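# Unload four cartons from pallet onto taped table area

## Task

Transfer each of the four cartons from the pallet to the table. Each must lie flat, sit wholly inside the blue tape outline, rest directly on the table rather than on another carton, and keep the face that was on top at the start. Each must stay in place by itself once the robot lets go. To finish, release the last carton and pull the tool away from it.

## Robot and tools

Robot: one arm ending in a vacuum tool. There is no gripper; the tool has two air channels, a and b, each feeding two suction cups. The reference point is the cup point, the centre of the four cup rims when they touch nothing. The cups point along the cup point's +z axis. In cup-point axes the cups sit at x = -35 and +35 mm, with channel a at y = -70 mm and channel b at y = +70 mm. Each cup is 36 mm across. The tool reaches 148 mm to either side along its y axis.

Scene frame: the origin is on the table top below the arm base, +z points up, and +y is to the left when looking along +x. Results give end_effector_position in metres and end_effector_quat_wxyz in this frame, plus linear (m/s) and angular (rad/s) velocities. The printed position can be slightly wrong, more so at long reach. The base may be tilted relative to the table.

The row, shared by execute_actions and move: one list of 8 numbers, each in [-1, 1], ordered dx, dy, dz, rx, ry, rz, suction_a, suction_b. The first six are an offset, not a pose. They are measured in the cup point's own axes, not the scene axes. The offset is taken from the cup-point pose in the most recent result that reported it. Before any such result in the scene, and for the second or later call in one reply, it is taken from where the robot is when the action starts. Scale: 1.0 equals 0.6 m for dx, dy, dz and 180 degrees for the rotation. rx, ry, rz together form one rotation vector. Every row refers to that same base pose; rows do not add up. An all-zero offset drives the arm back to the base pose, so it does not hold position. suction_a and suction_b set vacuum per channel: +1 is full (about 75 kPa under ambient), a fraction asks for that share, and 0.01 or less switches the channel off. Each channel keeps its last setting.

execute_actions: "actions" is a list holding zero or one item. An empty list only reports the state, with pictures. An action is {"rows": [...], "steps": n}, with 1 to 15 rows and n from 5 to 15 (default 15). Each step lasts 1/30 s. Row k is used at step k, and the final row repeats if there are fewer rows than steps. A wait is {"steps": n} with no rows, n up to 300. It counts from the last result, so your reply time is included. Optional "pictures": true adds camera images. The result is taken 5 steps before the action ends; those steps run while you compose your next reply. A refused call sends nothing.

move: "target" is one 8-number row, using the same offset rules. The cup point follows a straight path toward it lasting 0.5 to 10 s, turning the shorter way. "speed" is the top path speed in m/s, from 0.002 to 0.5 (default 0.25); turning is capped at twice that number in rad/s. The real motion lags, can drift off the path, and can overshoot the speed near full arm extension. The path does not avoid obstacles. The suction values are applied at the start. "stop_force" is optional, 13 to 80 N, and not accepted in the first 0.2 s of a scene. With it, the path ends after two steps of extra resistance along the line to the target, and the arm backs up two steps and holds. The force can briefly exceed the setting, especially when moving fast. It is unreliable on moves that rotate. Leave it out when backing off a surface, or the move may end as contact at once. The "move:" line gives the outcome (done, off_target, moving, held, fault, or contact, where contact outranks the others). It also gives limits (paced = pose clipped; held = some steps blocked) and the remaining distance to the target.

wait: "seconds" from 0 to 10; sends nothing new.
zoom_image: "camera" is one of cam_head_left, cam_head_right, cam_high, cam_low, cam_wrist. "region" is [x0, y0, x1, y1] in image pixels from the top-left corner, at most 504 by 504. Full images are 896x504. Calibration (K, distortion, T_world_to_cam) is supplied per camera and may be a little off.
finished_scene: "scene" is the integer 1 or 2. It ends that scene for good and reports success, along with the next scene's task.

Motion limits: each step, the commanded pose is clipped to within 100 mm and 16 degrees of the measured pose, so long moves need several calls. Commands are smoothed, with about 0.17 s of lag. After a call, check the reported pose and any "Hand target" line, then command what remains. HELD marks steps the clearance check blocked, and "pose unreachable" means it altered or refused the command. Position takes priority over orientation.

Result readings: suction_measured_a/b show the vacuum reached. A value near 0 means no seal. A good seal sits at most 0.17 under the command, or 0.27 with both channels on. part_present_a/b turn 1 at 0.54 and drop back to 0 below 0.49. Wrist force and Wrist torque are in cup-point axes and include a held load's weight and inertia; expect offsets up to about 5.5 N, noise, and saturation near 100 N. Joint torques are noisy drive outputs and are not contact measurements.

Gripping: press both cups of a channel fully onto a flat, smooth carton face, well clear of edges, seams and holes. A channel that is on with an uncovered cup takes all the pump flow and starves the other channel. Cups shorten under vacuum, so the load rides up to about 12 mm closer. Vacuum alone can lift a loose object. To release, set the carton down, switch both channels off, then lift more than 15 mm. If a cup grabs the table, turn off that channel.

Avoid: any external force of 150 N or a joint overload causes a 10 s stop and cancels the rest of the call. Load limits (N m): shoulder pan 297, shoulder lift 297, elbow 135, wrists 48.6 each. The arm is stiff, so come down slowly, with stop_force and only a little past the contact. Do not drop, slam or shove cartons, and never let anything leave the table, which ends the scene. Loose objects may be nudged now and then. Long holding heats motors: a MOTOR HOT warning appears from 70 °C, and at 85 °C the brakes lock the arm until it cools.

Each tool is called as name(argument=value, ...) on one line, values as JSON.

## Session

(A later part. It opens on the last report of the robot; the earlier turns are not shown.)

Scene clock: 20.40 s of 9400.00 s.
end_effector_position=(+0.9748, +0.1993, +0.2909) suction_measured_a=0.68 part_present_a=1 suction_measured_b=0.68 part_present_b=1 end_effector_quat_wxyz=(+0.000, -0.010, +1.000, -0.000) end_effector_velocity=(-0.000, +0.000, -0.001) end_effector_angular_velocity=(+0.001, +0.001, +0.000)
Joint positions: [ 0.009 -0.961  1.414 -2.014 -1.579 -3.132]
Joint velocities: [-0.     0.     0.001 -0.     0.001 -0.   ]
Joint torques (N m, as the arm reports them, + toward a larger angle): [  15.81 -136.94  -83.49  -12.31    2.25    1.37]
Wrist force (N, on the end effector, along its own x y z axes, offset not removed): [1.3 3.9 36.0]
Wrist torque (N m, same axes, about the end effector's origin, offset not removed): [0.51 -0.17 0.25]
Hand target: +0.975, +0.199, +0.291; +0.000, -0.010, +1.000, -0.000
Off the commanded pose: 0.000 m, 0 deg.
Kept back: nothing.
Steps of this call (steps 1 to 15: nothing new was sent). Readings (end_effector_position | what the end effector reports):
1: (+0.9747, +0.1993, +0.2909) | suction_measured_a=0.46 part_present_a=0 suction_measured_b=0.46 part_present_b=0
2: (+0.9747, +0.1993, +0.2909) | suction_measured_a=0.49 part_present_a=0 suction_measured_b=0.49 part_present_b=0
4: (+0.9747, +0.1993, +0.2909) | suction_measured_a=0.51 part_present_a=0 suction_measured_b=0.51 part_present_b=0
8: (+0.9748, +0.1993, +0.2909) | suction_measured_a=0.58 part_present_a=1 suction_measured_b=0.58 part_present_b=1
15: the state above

move(target=[0,0,-0.031,0,0,0,1,1], speed=0.06)

move(target=[0.097,-0.683,0,0,0,0,1,1], speed=0.22)

move(target=[0,0,0.235,0,0,0,1,1], speed=0.2)

zoom_image(camera="cam_high", region=[300,250,720,470])

Scene clock: 21.50 s of 9400.00 s.
end_effector_position=(+0.9747, +0.1993, +0.3091) suction_measured_a=0.74 part_present_a=1 suction_measured_b=0.74 part_present_b=1 end_effector_quat_wxyz=(+0.000, -0.010, +1.000, -0.000) end_effector_velocity=(+0.000, -0.000, +0.003) end_effector_angular_velocity=(-0.001, -0.001, +0.000)
Joint positions: [ 0.009 -0.974  1.4   -1.987 -1.579 -3.132]
Joint velocities: [-0.    -0.002 -0.003  0.004 -0.001 -0.   ]
Joint torques (N m, as the arm reports them, + toward a larger angle): [  16.78 -158.98  -91.95   -7.11    2.37    1.28]
Wrist force (N, on the end effector, along its own x y z axes, offset not removed): [-2.0 3.8 39.0]
Wrist torque (N m, same axes, about the end effector's origin, offset not removed): [0.45 0.49 0.28]
Hand target: +0.975, +0.199, +0.309; +0.000, -0.010, +1.000, -0.000
Off the commanded pose: 0.000 m, 0 deg.
Kept back: nothing.
move: done
camera_calibration (this result's frames):
cam_wrist: T_world_to_cam=[[0.0658951, -0.997825, 0.00195495, 0.137057], [-0.779338, -0.0502428, 0.624587, 0.617582], [-0.62313, -0.0426808, -0.780953, 0.991813], [0, 0, 0, 1]] pos_world=[1.0903, 0.210119, 0.388558]

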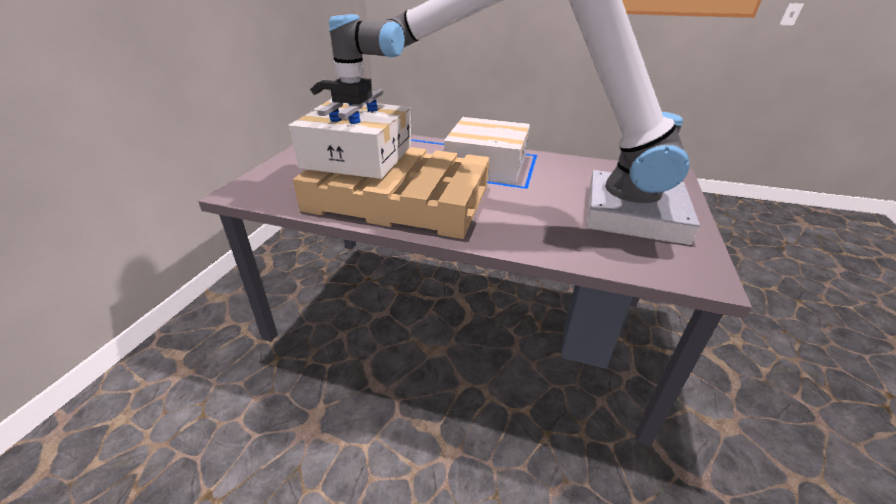

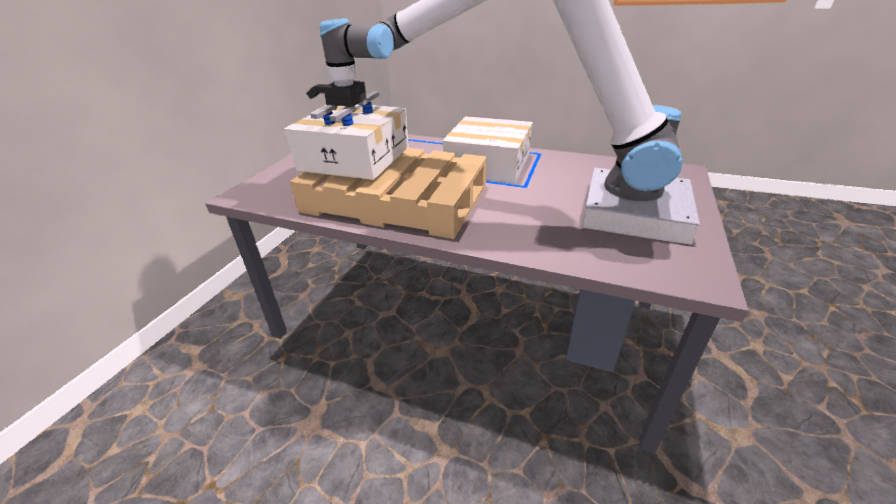

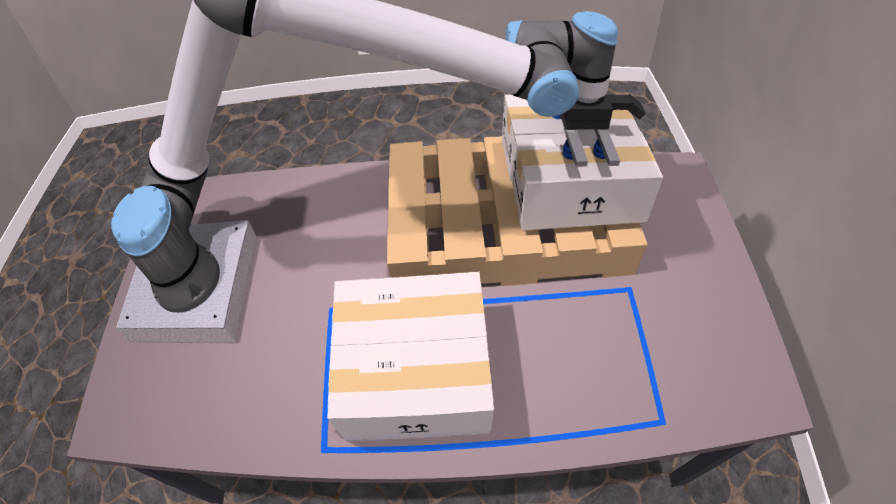

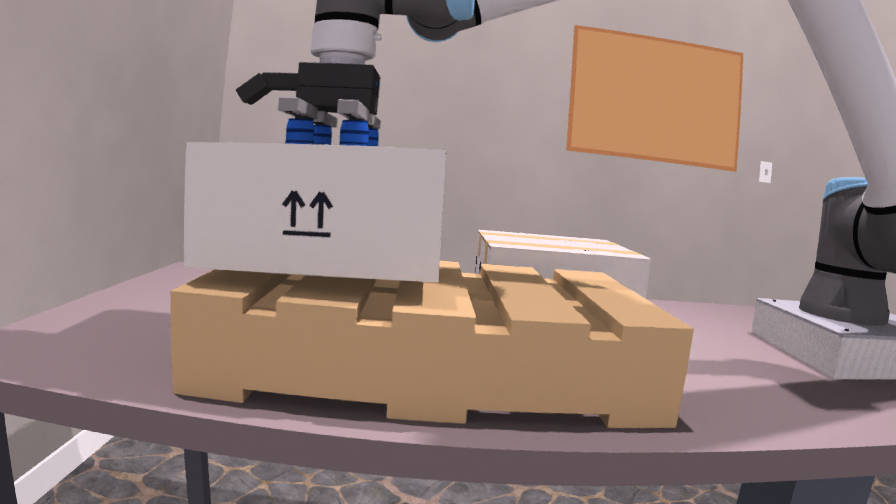

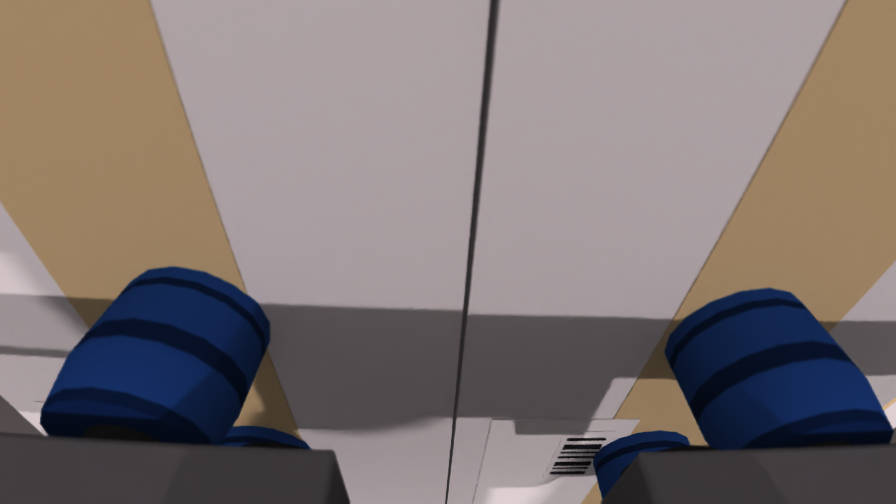

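Scene clock: 24.07 s of 9400.00 s.
end_effector_position=(+0.9243, -0.2108, +0.3094) suction_measured_a=0.74 part_present_a=1 suction_measured_b=0.74 part_present_b=1 end_effector_quat_wxyz=(+0.000, -0.010, +1.000, +0.000) end_effector_velocity=(-0.000, -0.003, +0.000) end_effector_angular_velocity=(-0.000, +0.000, +0.001)
Joint positions: [-0.424 -1.05   1.516 -2.032 -1.582 -3.565]
Joint velocities: [-0.003  0.001 -0.001  0.001 -0.    -0.004]
Joint torques (N m, as the arm reports them, + toward a larger angle): [ -12.25 -116.54  -91.05   -7.19    2.52   -1.66]
Wrist force (N, on the end effector, along its own x y z axes, offset not removed): [-1.5 2.8 36.1]
Wrist torque (N m, same axes, about the end effector's origin, offset not removed): [0.63 0.47 0.24]
Hand target: +0.924, -0.211, +0.309; +0.000, -0.010, +1.000, +0.000
Off the commanded pose: 0.001 m, 0 deg.
Kept back: nothing.
move: done
camera_calibration (this result's frames):
cam_wrist: T_world_to_cam=[[0.0658848, -0.997827, 0.00119279, -0.268578], [-0.779549, -0.050726, 0.624284, 0.557696], [-0.622867, -0.0420607, -0.781197, 0.943024], [0, 0, 0, 1]] pos_world=[1.03982, -0.20004, 0.388847]

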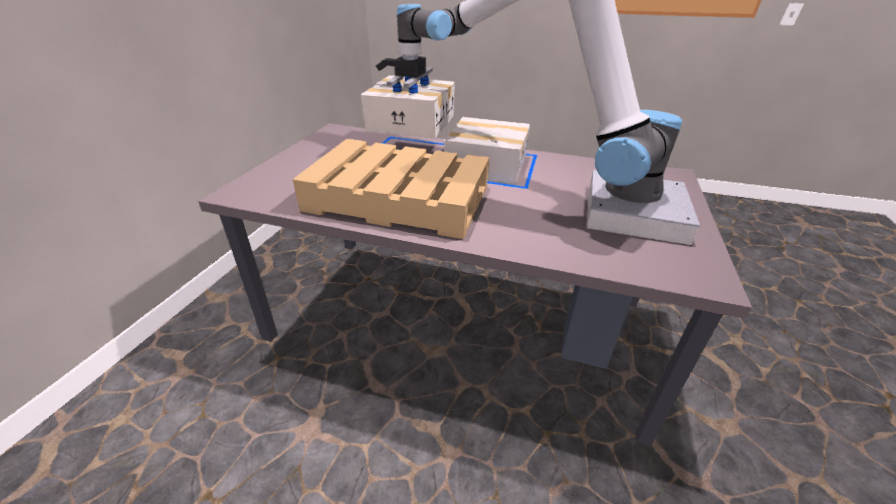

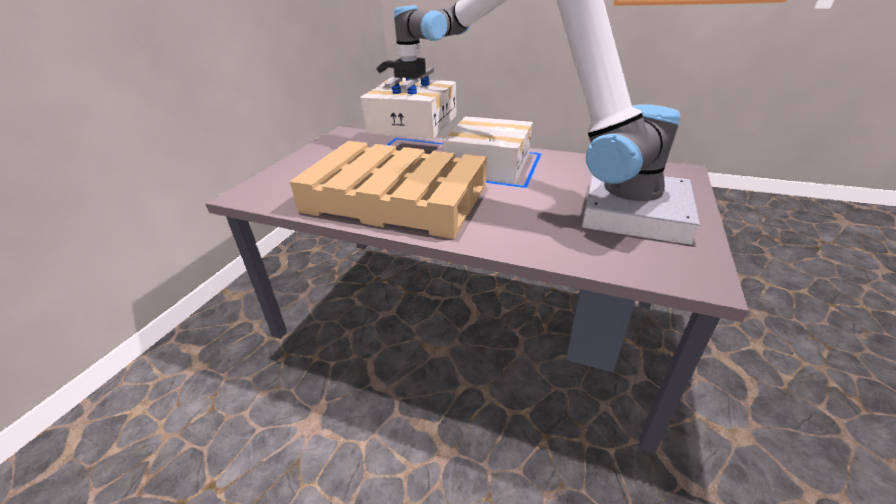

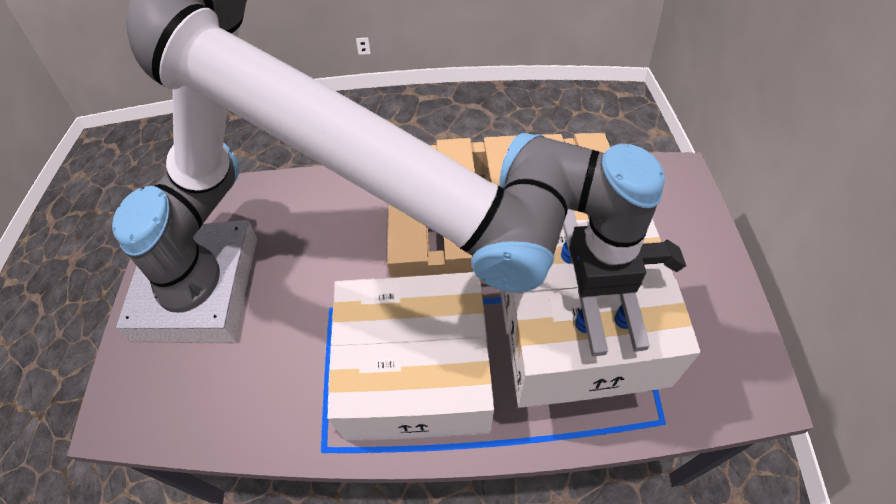

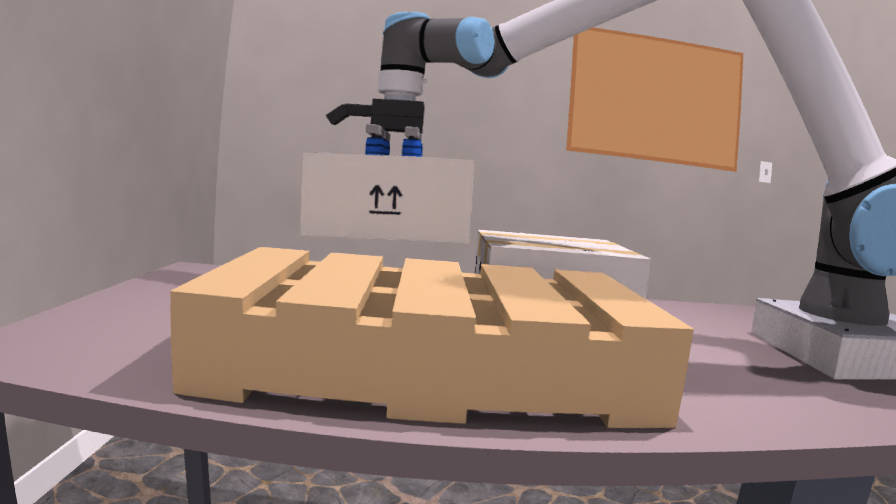

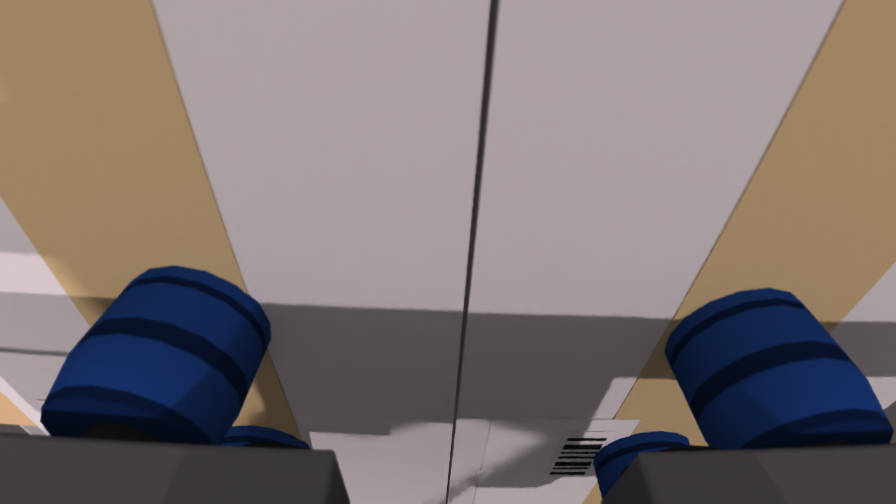

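Scene clock: 25.43 s of 9400.00 s.
end_effector_position=(+0.9245, -0.2109, +0.1688) suction_measured_a=0.74 part_present_a=1 suction_measured_b=0.74 part_present_b=1 end_effector_quat_wxyz=(+0.000, -0.010, +1.000, +0.000) end_effector_velocity=(+0.000, +0.001, -0.003) end_effector_angular_velocity=(-0.000, +0.000, +0.001)
Joint positions: [-0.426 -0.927  1.6   -2.239 -1.582 -3.567]
Joint velocities: [ 0.001  0.003  0.001 -0.004 -0.    -0.   ]
Joint torques (N m, as the arm reports them, + toward a larger angle): [ -13.11 -120.22  -66.13  -12.97   -2.8    -2.18]
Wrist force (N, on the end effector, along its own x y z axes, offset not removed): [2.3 4.4 37.5]
Wrist torque (N m, same axes, about the end effector's origin, offset not removed): [0.66 -0.22 0.40]
Hand target: +0.925, -0.211, +0.168; +0.000, -0.010, +1.000, +0.000
Off the commanded pose: 0.000 m, 0 deg.
Kept back: nothing.
move: done
camera_calibration (this result's frames):
cam_wrist: T_world_to_cam=[[0.0658844, -0.997827, 0.00118805, -0.268516], [-0.779556, -0.0507292, 0.624275, 0.645633], [-0.622858, -0.0420562, -0.781204, 0.833363], [0, 0, 0, 1]] pos_world=[1.04007, -0.200132, 0.248293]

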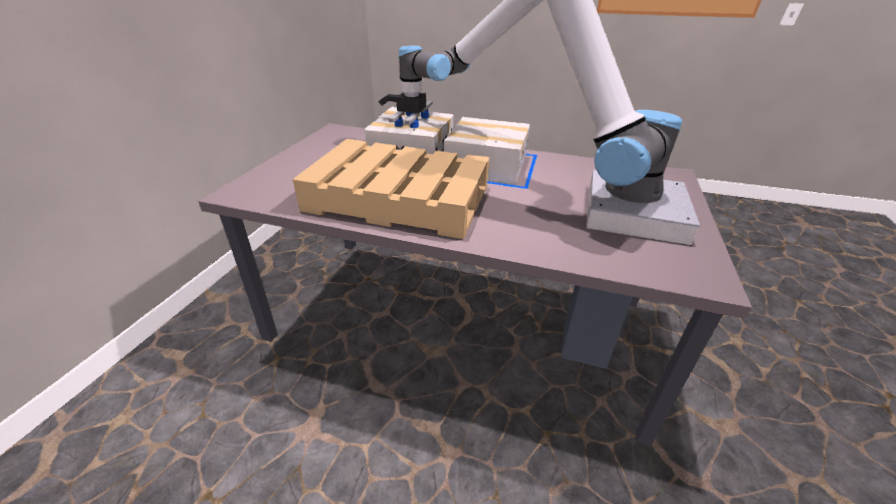

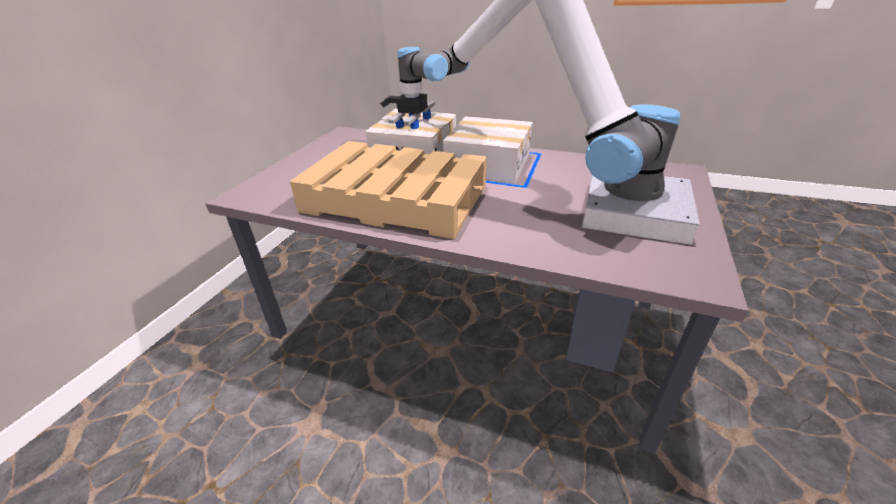

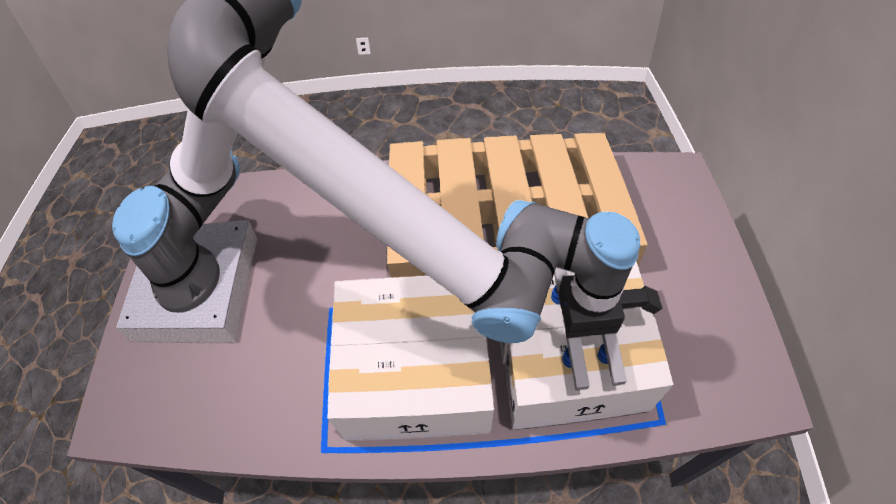

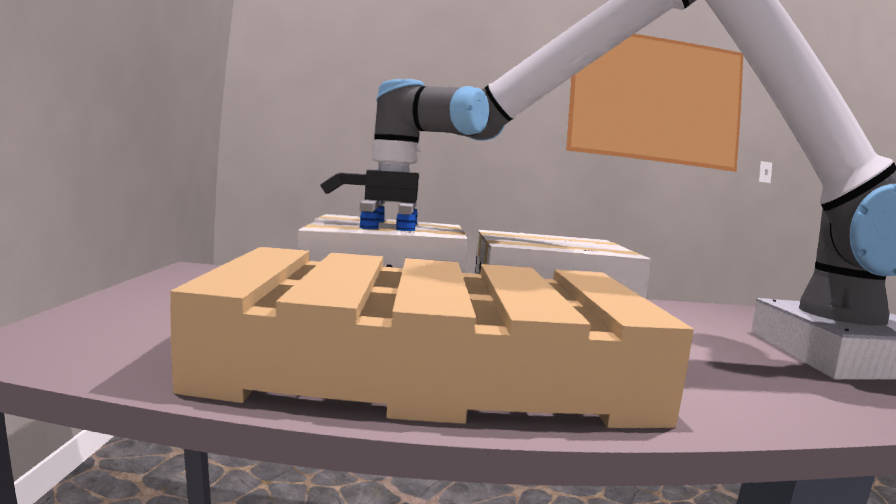

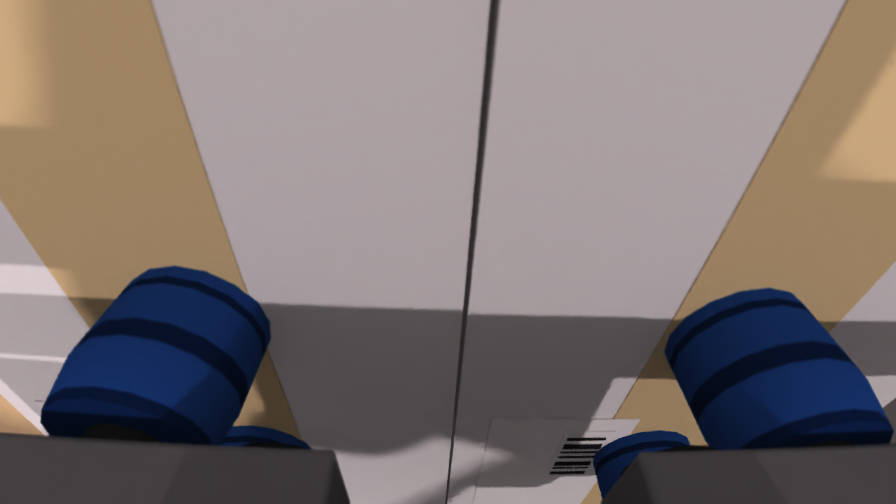

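Region (300, 250, 720, 470) of cam_high's 896x504 image, scaled by 1.200, with more detail than that image has; it fills the top 264 rows of this view, and the rest is white.

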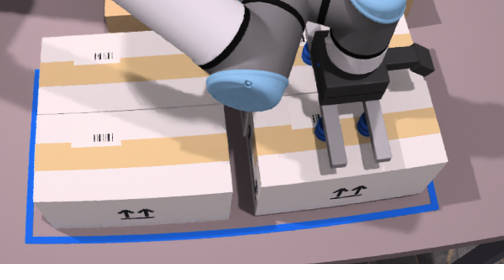

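Close to the far tape edge; shift inward.

move(target=[0.025,-0.006,0.006,0,0,0,1,1], speed=0.05)

move(target=[0,0,0.03,0,0,0,1,1], speed=0.008, stop_force=30)

Scene clock: 26.50 s of 9400.00 s.
end_effector_position=(+0.9100, -0.2147, +0.1653) suction_measured_a=0.74 part_present_a=1 suction_measured_b=0.74 part_present_b=1 end_effector_quat_wxyz=(+0.000, -0.010, +1.000, +0.000) end_effector_velocity=(-0.003, -0.001, -0.001) end_effector_angular_velocity=(-0.000, +0.001, +0.001)
Joint positions: [-0.436 -0.941  1.633 -2.258 -1.582 -3.577]
Joint velocities: [-0.002 -0.003  0.007 -0.004 -0.    -0.003]
Joint torques (N m, as the arm reports them, + toward a larger angle): [ -15.14 -150.57  -63.45  -12.39   -2.45   -1.71]
Wrist force (N, on the end effector, along its own x y z axes, offset not removed): [-2.9 0.5 37.9]
Wrist torque (N m, same axes, about the end effector's origin, offset not removed): [0.09 0.49 0.24]
Hand target: +0.910, -0.215, +0.165; +0.000, -0.010, +1.000, +0.000
Off the commanded pose: 0.000 m, 0 deg.
Kept back: nothing.
move: done
camera_calibration (this result's frames):
cam_wrist: T_world_to_cam=[[0.06588, -0.997827, 0.00118268, -0.271319], [-0.779539, -0.0507279, 0.624296, 0.6363], [-0.62288, -0.0420506, -0.781187, 0.821382], [0, 0, 0, 1]] pos_world=[1.02552, -0.203911, 0.244734]

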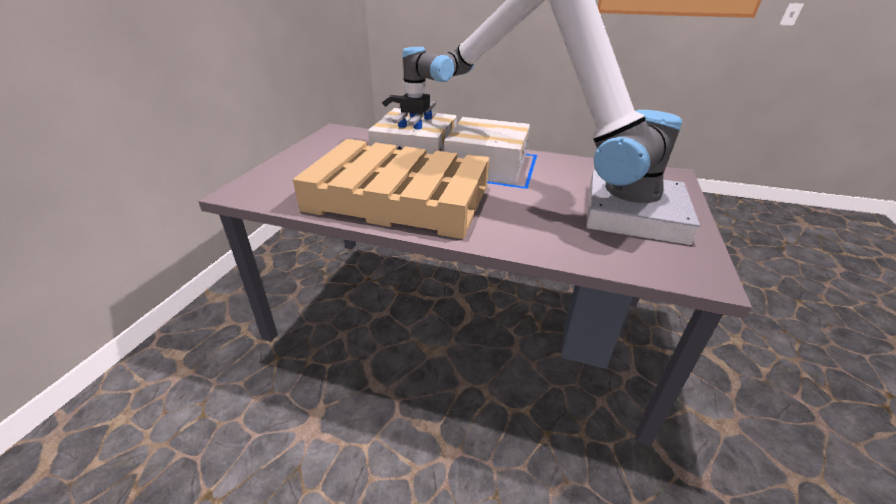

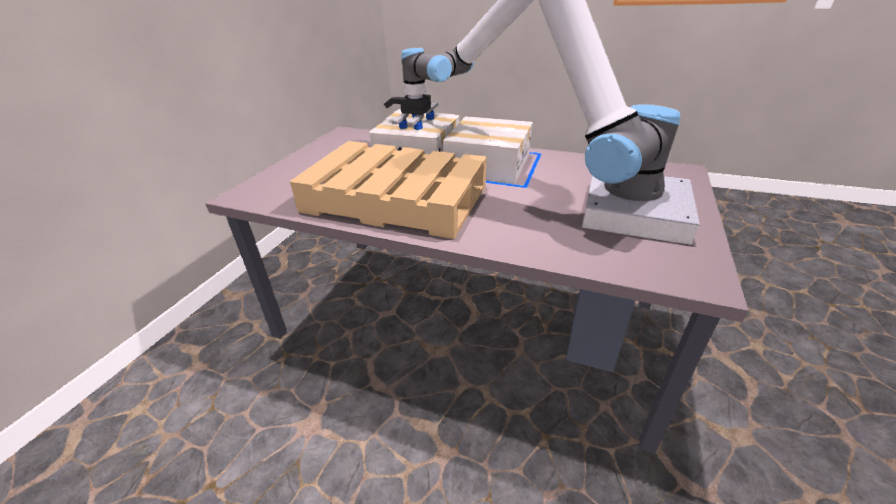

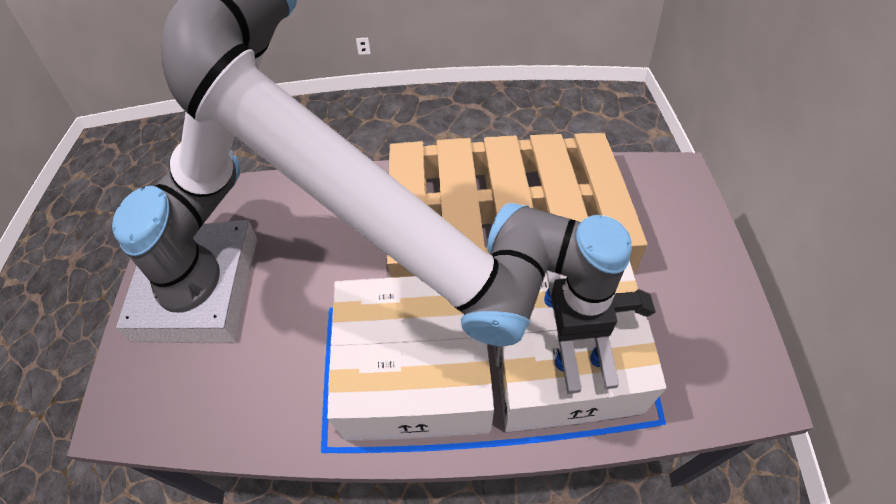

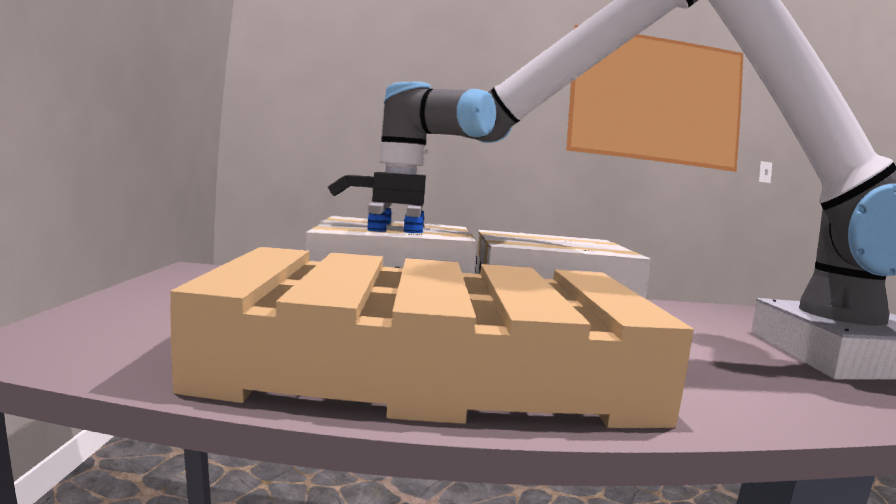

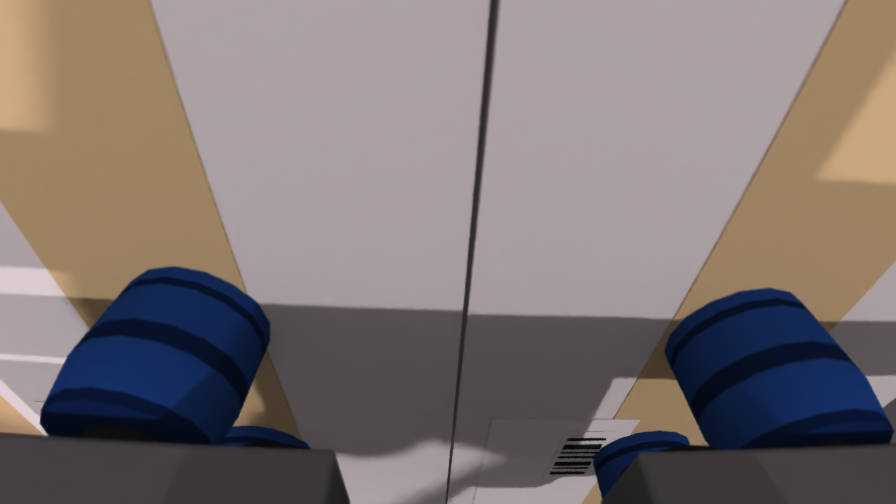

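Scene clock: 27.67 s of 9400.00 s.
end_effector_position=(+0.9102, -0.2148, +0.1594) suction_measured_a=0.74 part_present_a=1 suction_measured_b=0.74 part_present_b=1 end_effector_quat_wxyz=(+0.001, -0.010, +1.000, -0.000) end_effector_velocity=(-0.001, +0.000, +0.000) end_effector_angular_velocity=(+0.001, +0.003, -0.001)
Joint positions: [-0.436 -0.934  1.635 -2.267 -1.582 -3.577]
Joint velocities: [-0.    -0.001  0.     0.004  0.     0.   ]
Joint torques (N m, as the arm reports them, + toward a larger angle): [  -4.82 -109.52  -43.96   -1.62   -2.14   -0.69]
Wrist force (N, on the end effector, along its own x y z axes, offset not removed): [-9.0 -0.9 -9.5]
Wrist torque (N m, same axes, about the end effector's origin, offset not removed): [-1.50 1.82 0.17]
Hand target: +0.910, -0.215, +0.160; +0.001, -0.010, +1.000, +0.000
Off the commanded pose: 0.012 m, 0 deg.
Kept back: nothing.
move: contact
camera_calibration (this result's frames):
cam_wrist: T_world_to_cam=[[0.0658714, -0.997827, 0.00153256, -0.27148], [-0.779971, -0.0505317, 0.623772, 0.640662], [-0.622339, -0.0422841, -0.781605, 0.816485], [0, 0, 0, 1]] pos_world=[1.02571, -0.203992, 0.238958]

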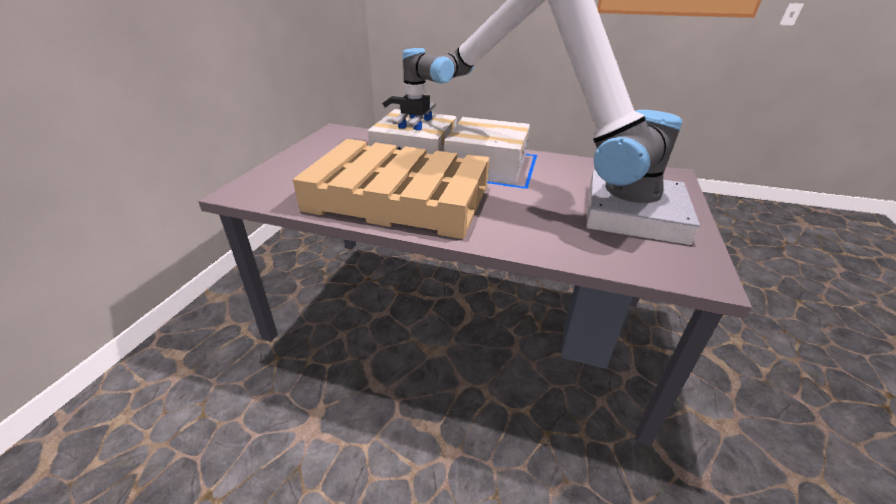

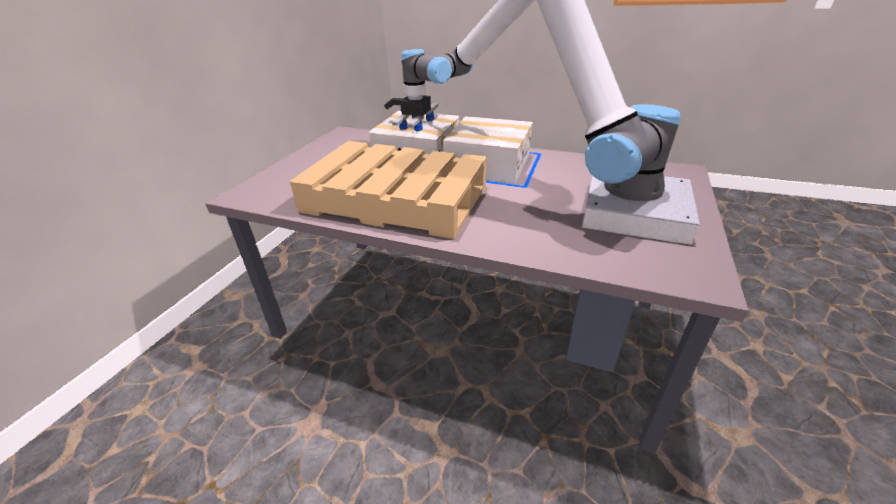

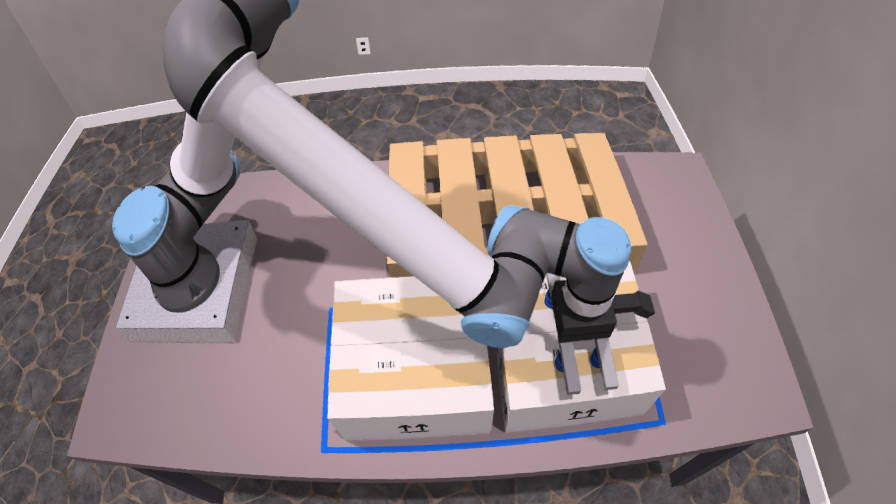

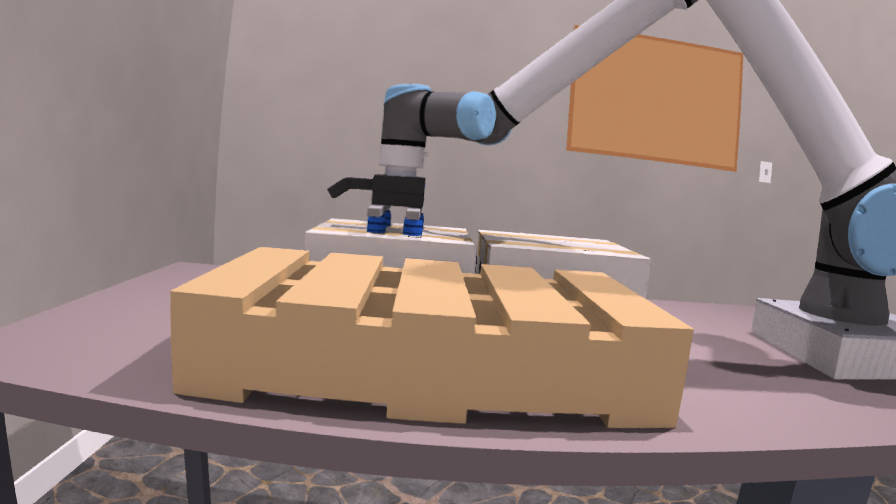

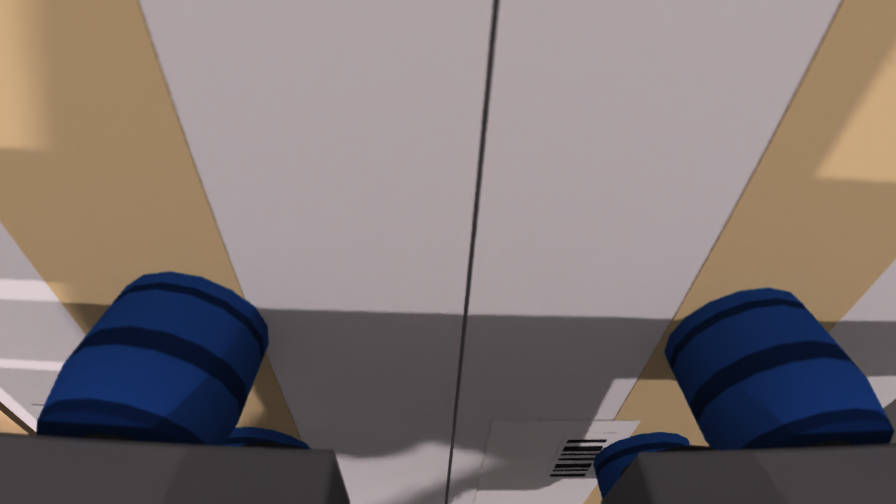

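execute_actions(actions=[{"rows":[[0,0,0,0,0,0,0,0]],"steps":6}])

move(target=[0,0,-0.55,0,0,0,0,0], speed=0.4)

zoom_image(camera="cam_head_left", region=[440,110,560,200])

Scene clock: 27.87 s of 9400.00 s.
end_effector_position=(+0.9101, -0.2147, +0.1595) suction_measured_a=0.48 part_present_a=0 suction_measured_b=0.48 part_present_b=0 end_effector_quat_wxyz=(+0.000, -0.010, +1.000, +0.000) end_effector_velocity=(-0.001, +0.000, +0.000) end_effector_angular_velocity=(+0.000, +0.001, +0.000)
Joint positions: [-0.436 -0.934  1.635 -2.266 -1.582 -3.577]
Joint velocities: [ 0.    -0.001  0.001  0.001 -0.    -0.   ]
Joint torques (N m, as the arm reports them, + toward a larger angle): [  -6.96 -114.39  -45.69   -1.91   -2.02   -1.02]
Wrist force (N, on the end effector, along its own x y z axes, offset not removed): [-7.3 0.3 -6.6]
Wrist torque (N m, same axes, about the end effector's origin, offset not removed): [-0.76 0.81 0.40]
Steps of this call (steps 1 to 5: nothing new was sent; step 6: the first step of this action). Readings (end_effector_position | what the end effector reports):
6: the state above

Scene clock: 29.73 s of 9400.00 s.
end_effector_position=(+0.9094, -0.2145, +0.4897) suction_measured_a=0.00 part_present_a=0 suction_measured_b=0.00 part_present_b=0 end_effector_quat_wxyz=(+0.001, -0.010, +1.000, -0.000) end_effector_velocity=(-0.000, +0.001, +0.002) end_effector_angular_velocity=(+0.001, +0.002, +0.002)
Joint positions: [-0.432 -1.166  1.357 -1.759 -1.582 -3.573]
Joint velocities: [ 0.001 -0.    -0.003  0.006 -0.    -0.002]
Joint torques (N m, as the arm reports them, + toward a larger angle): [  17.1  -102.96  -65.86   -1.91   -3.25    1.17]
Wrist force (N, on the end effector, along its own x y z axes, offset not removed): [1.8 0.4 -2.5]
Wrist torque (N m, same axes, about the end effector's origin, offset not removed): [0.06 -0.26 0.23]
Hand target: +0.909, -0.214, +0.490; +0.001, -0.010, +1.000, -0.000
Off your previous action's commanded pose: 0.001 m, 0 deg at its last step (step 5 of this call).
Off the commanded pose: 0.001 m, 0 deg.
Kept back: nothing.
move: done
camera_calibration (this result's frames):
cam_wrist: T_world_to_cam=[[0.0658603, -0.997827, 0.00198105, -0.271825], [-0.780526, -0.0502806, 0.623098, 0.434917], [-0.621644, -0.0425837, -0.782141, 1.07369], [0, 0, 0, 1]] pos_world=[1.02482, -0.203645, 0.569322]

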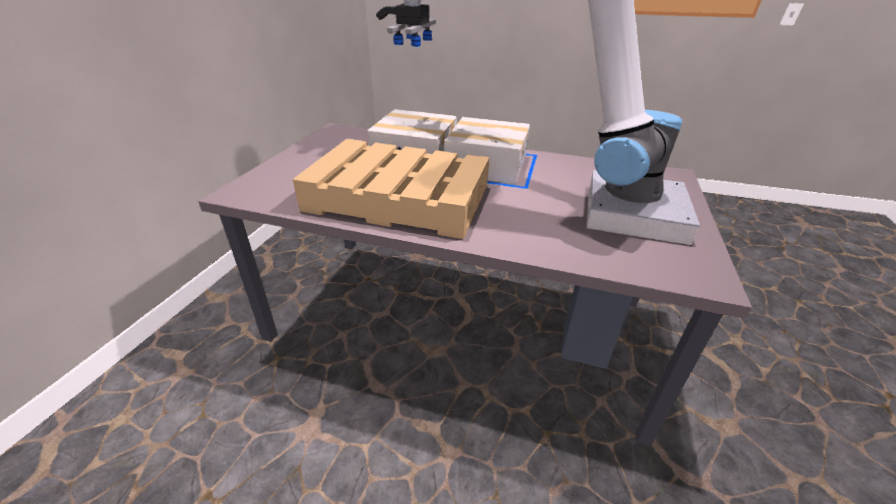

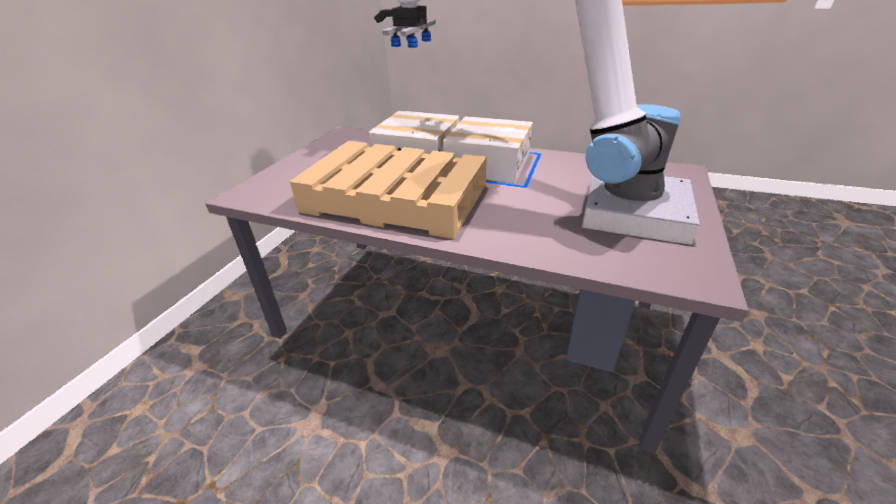

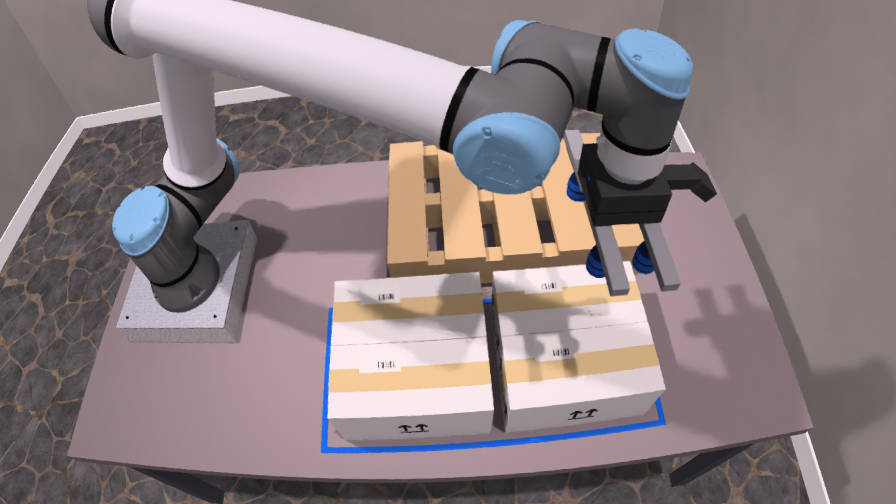

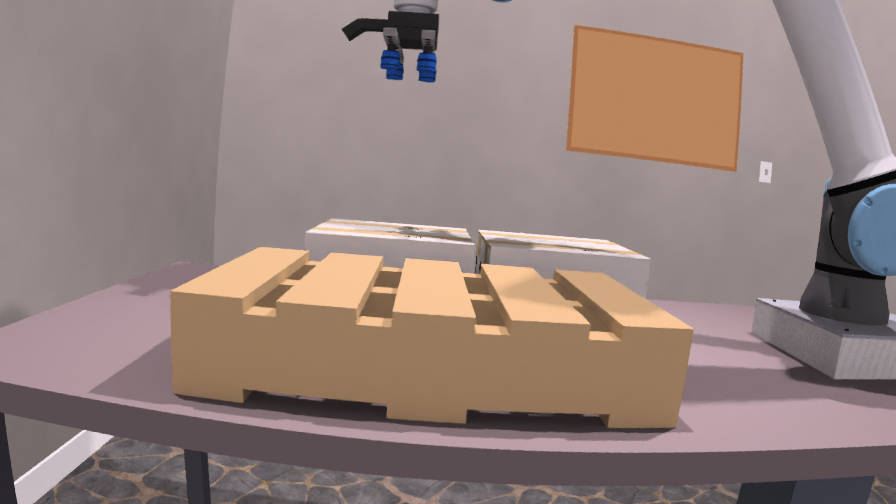

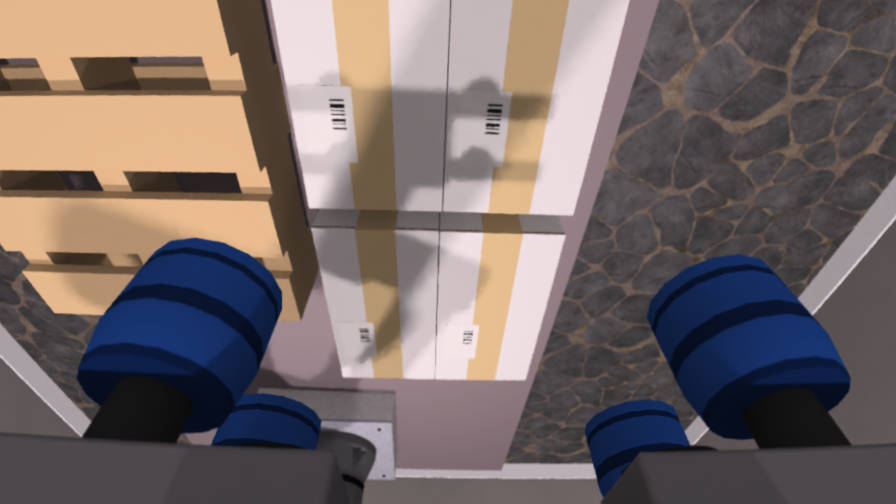

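Region (440, 110, 560, 200) of cam_head_left's 896x504 image, scaled by 4.200, with more detail than that image has; it fills the top 378 rows of this view, and the rest is white.

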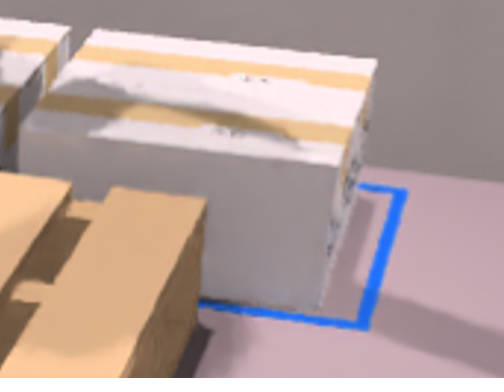

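finished_scene(scene=2)

The scene is finished: the task was done.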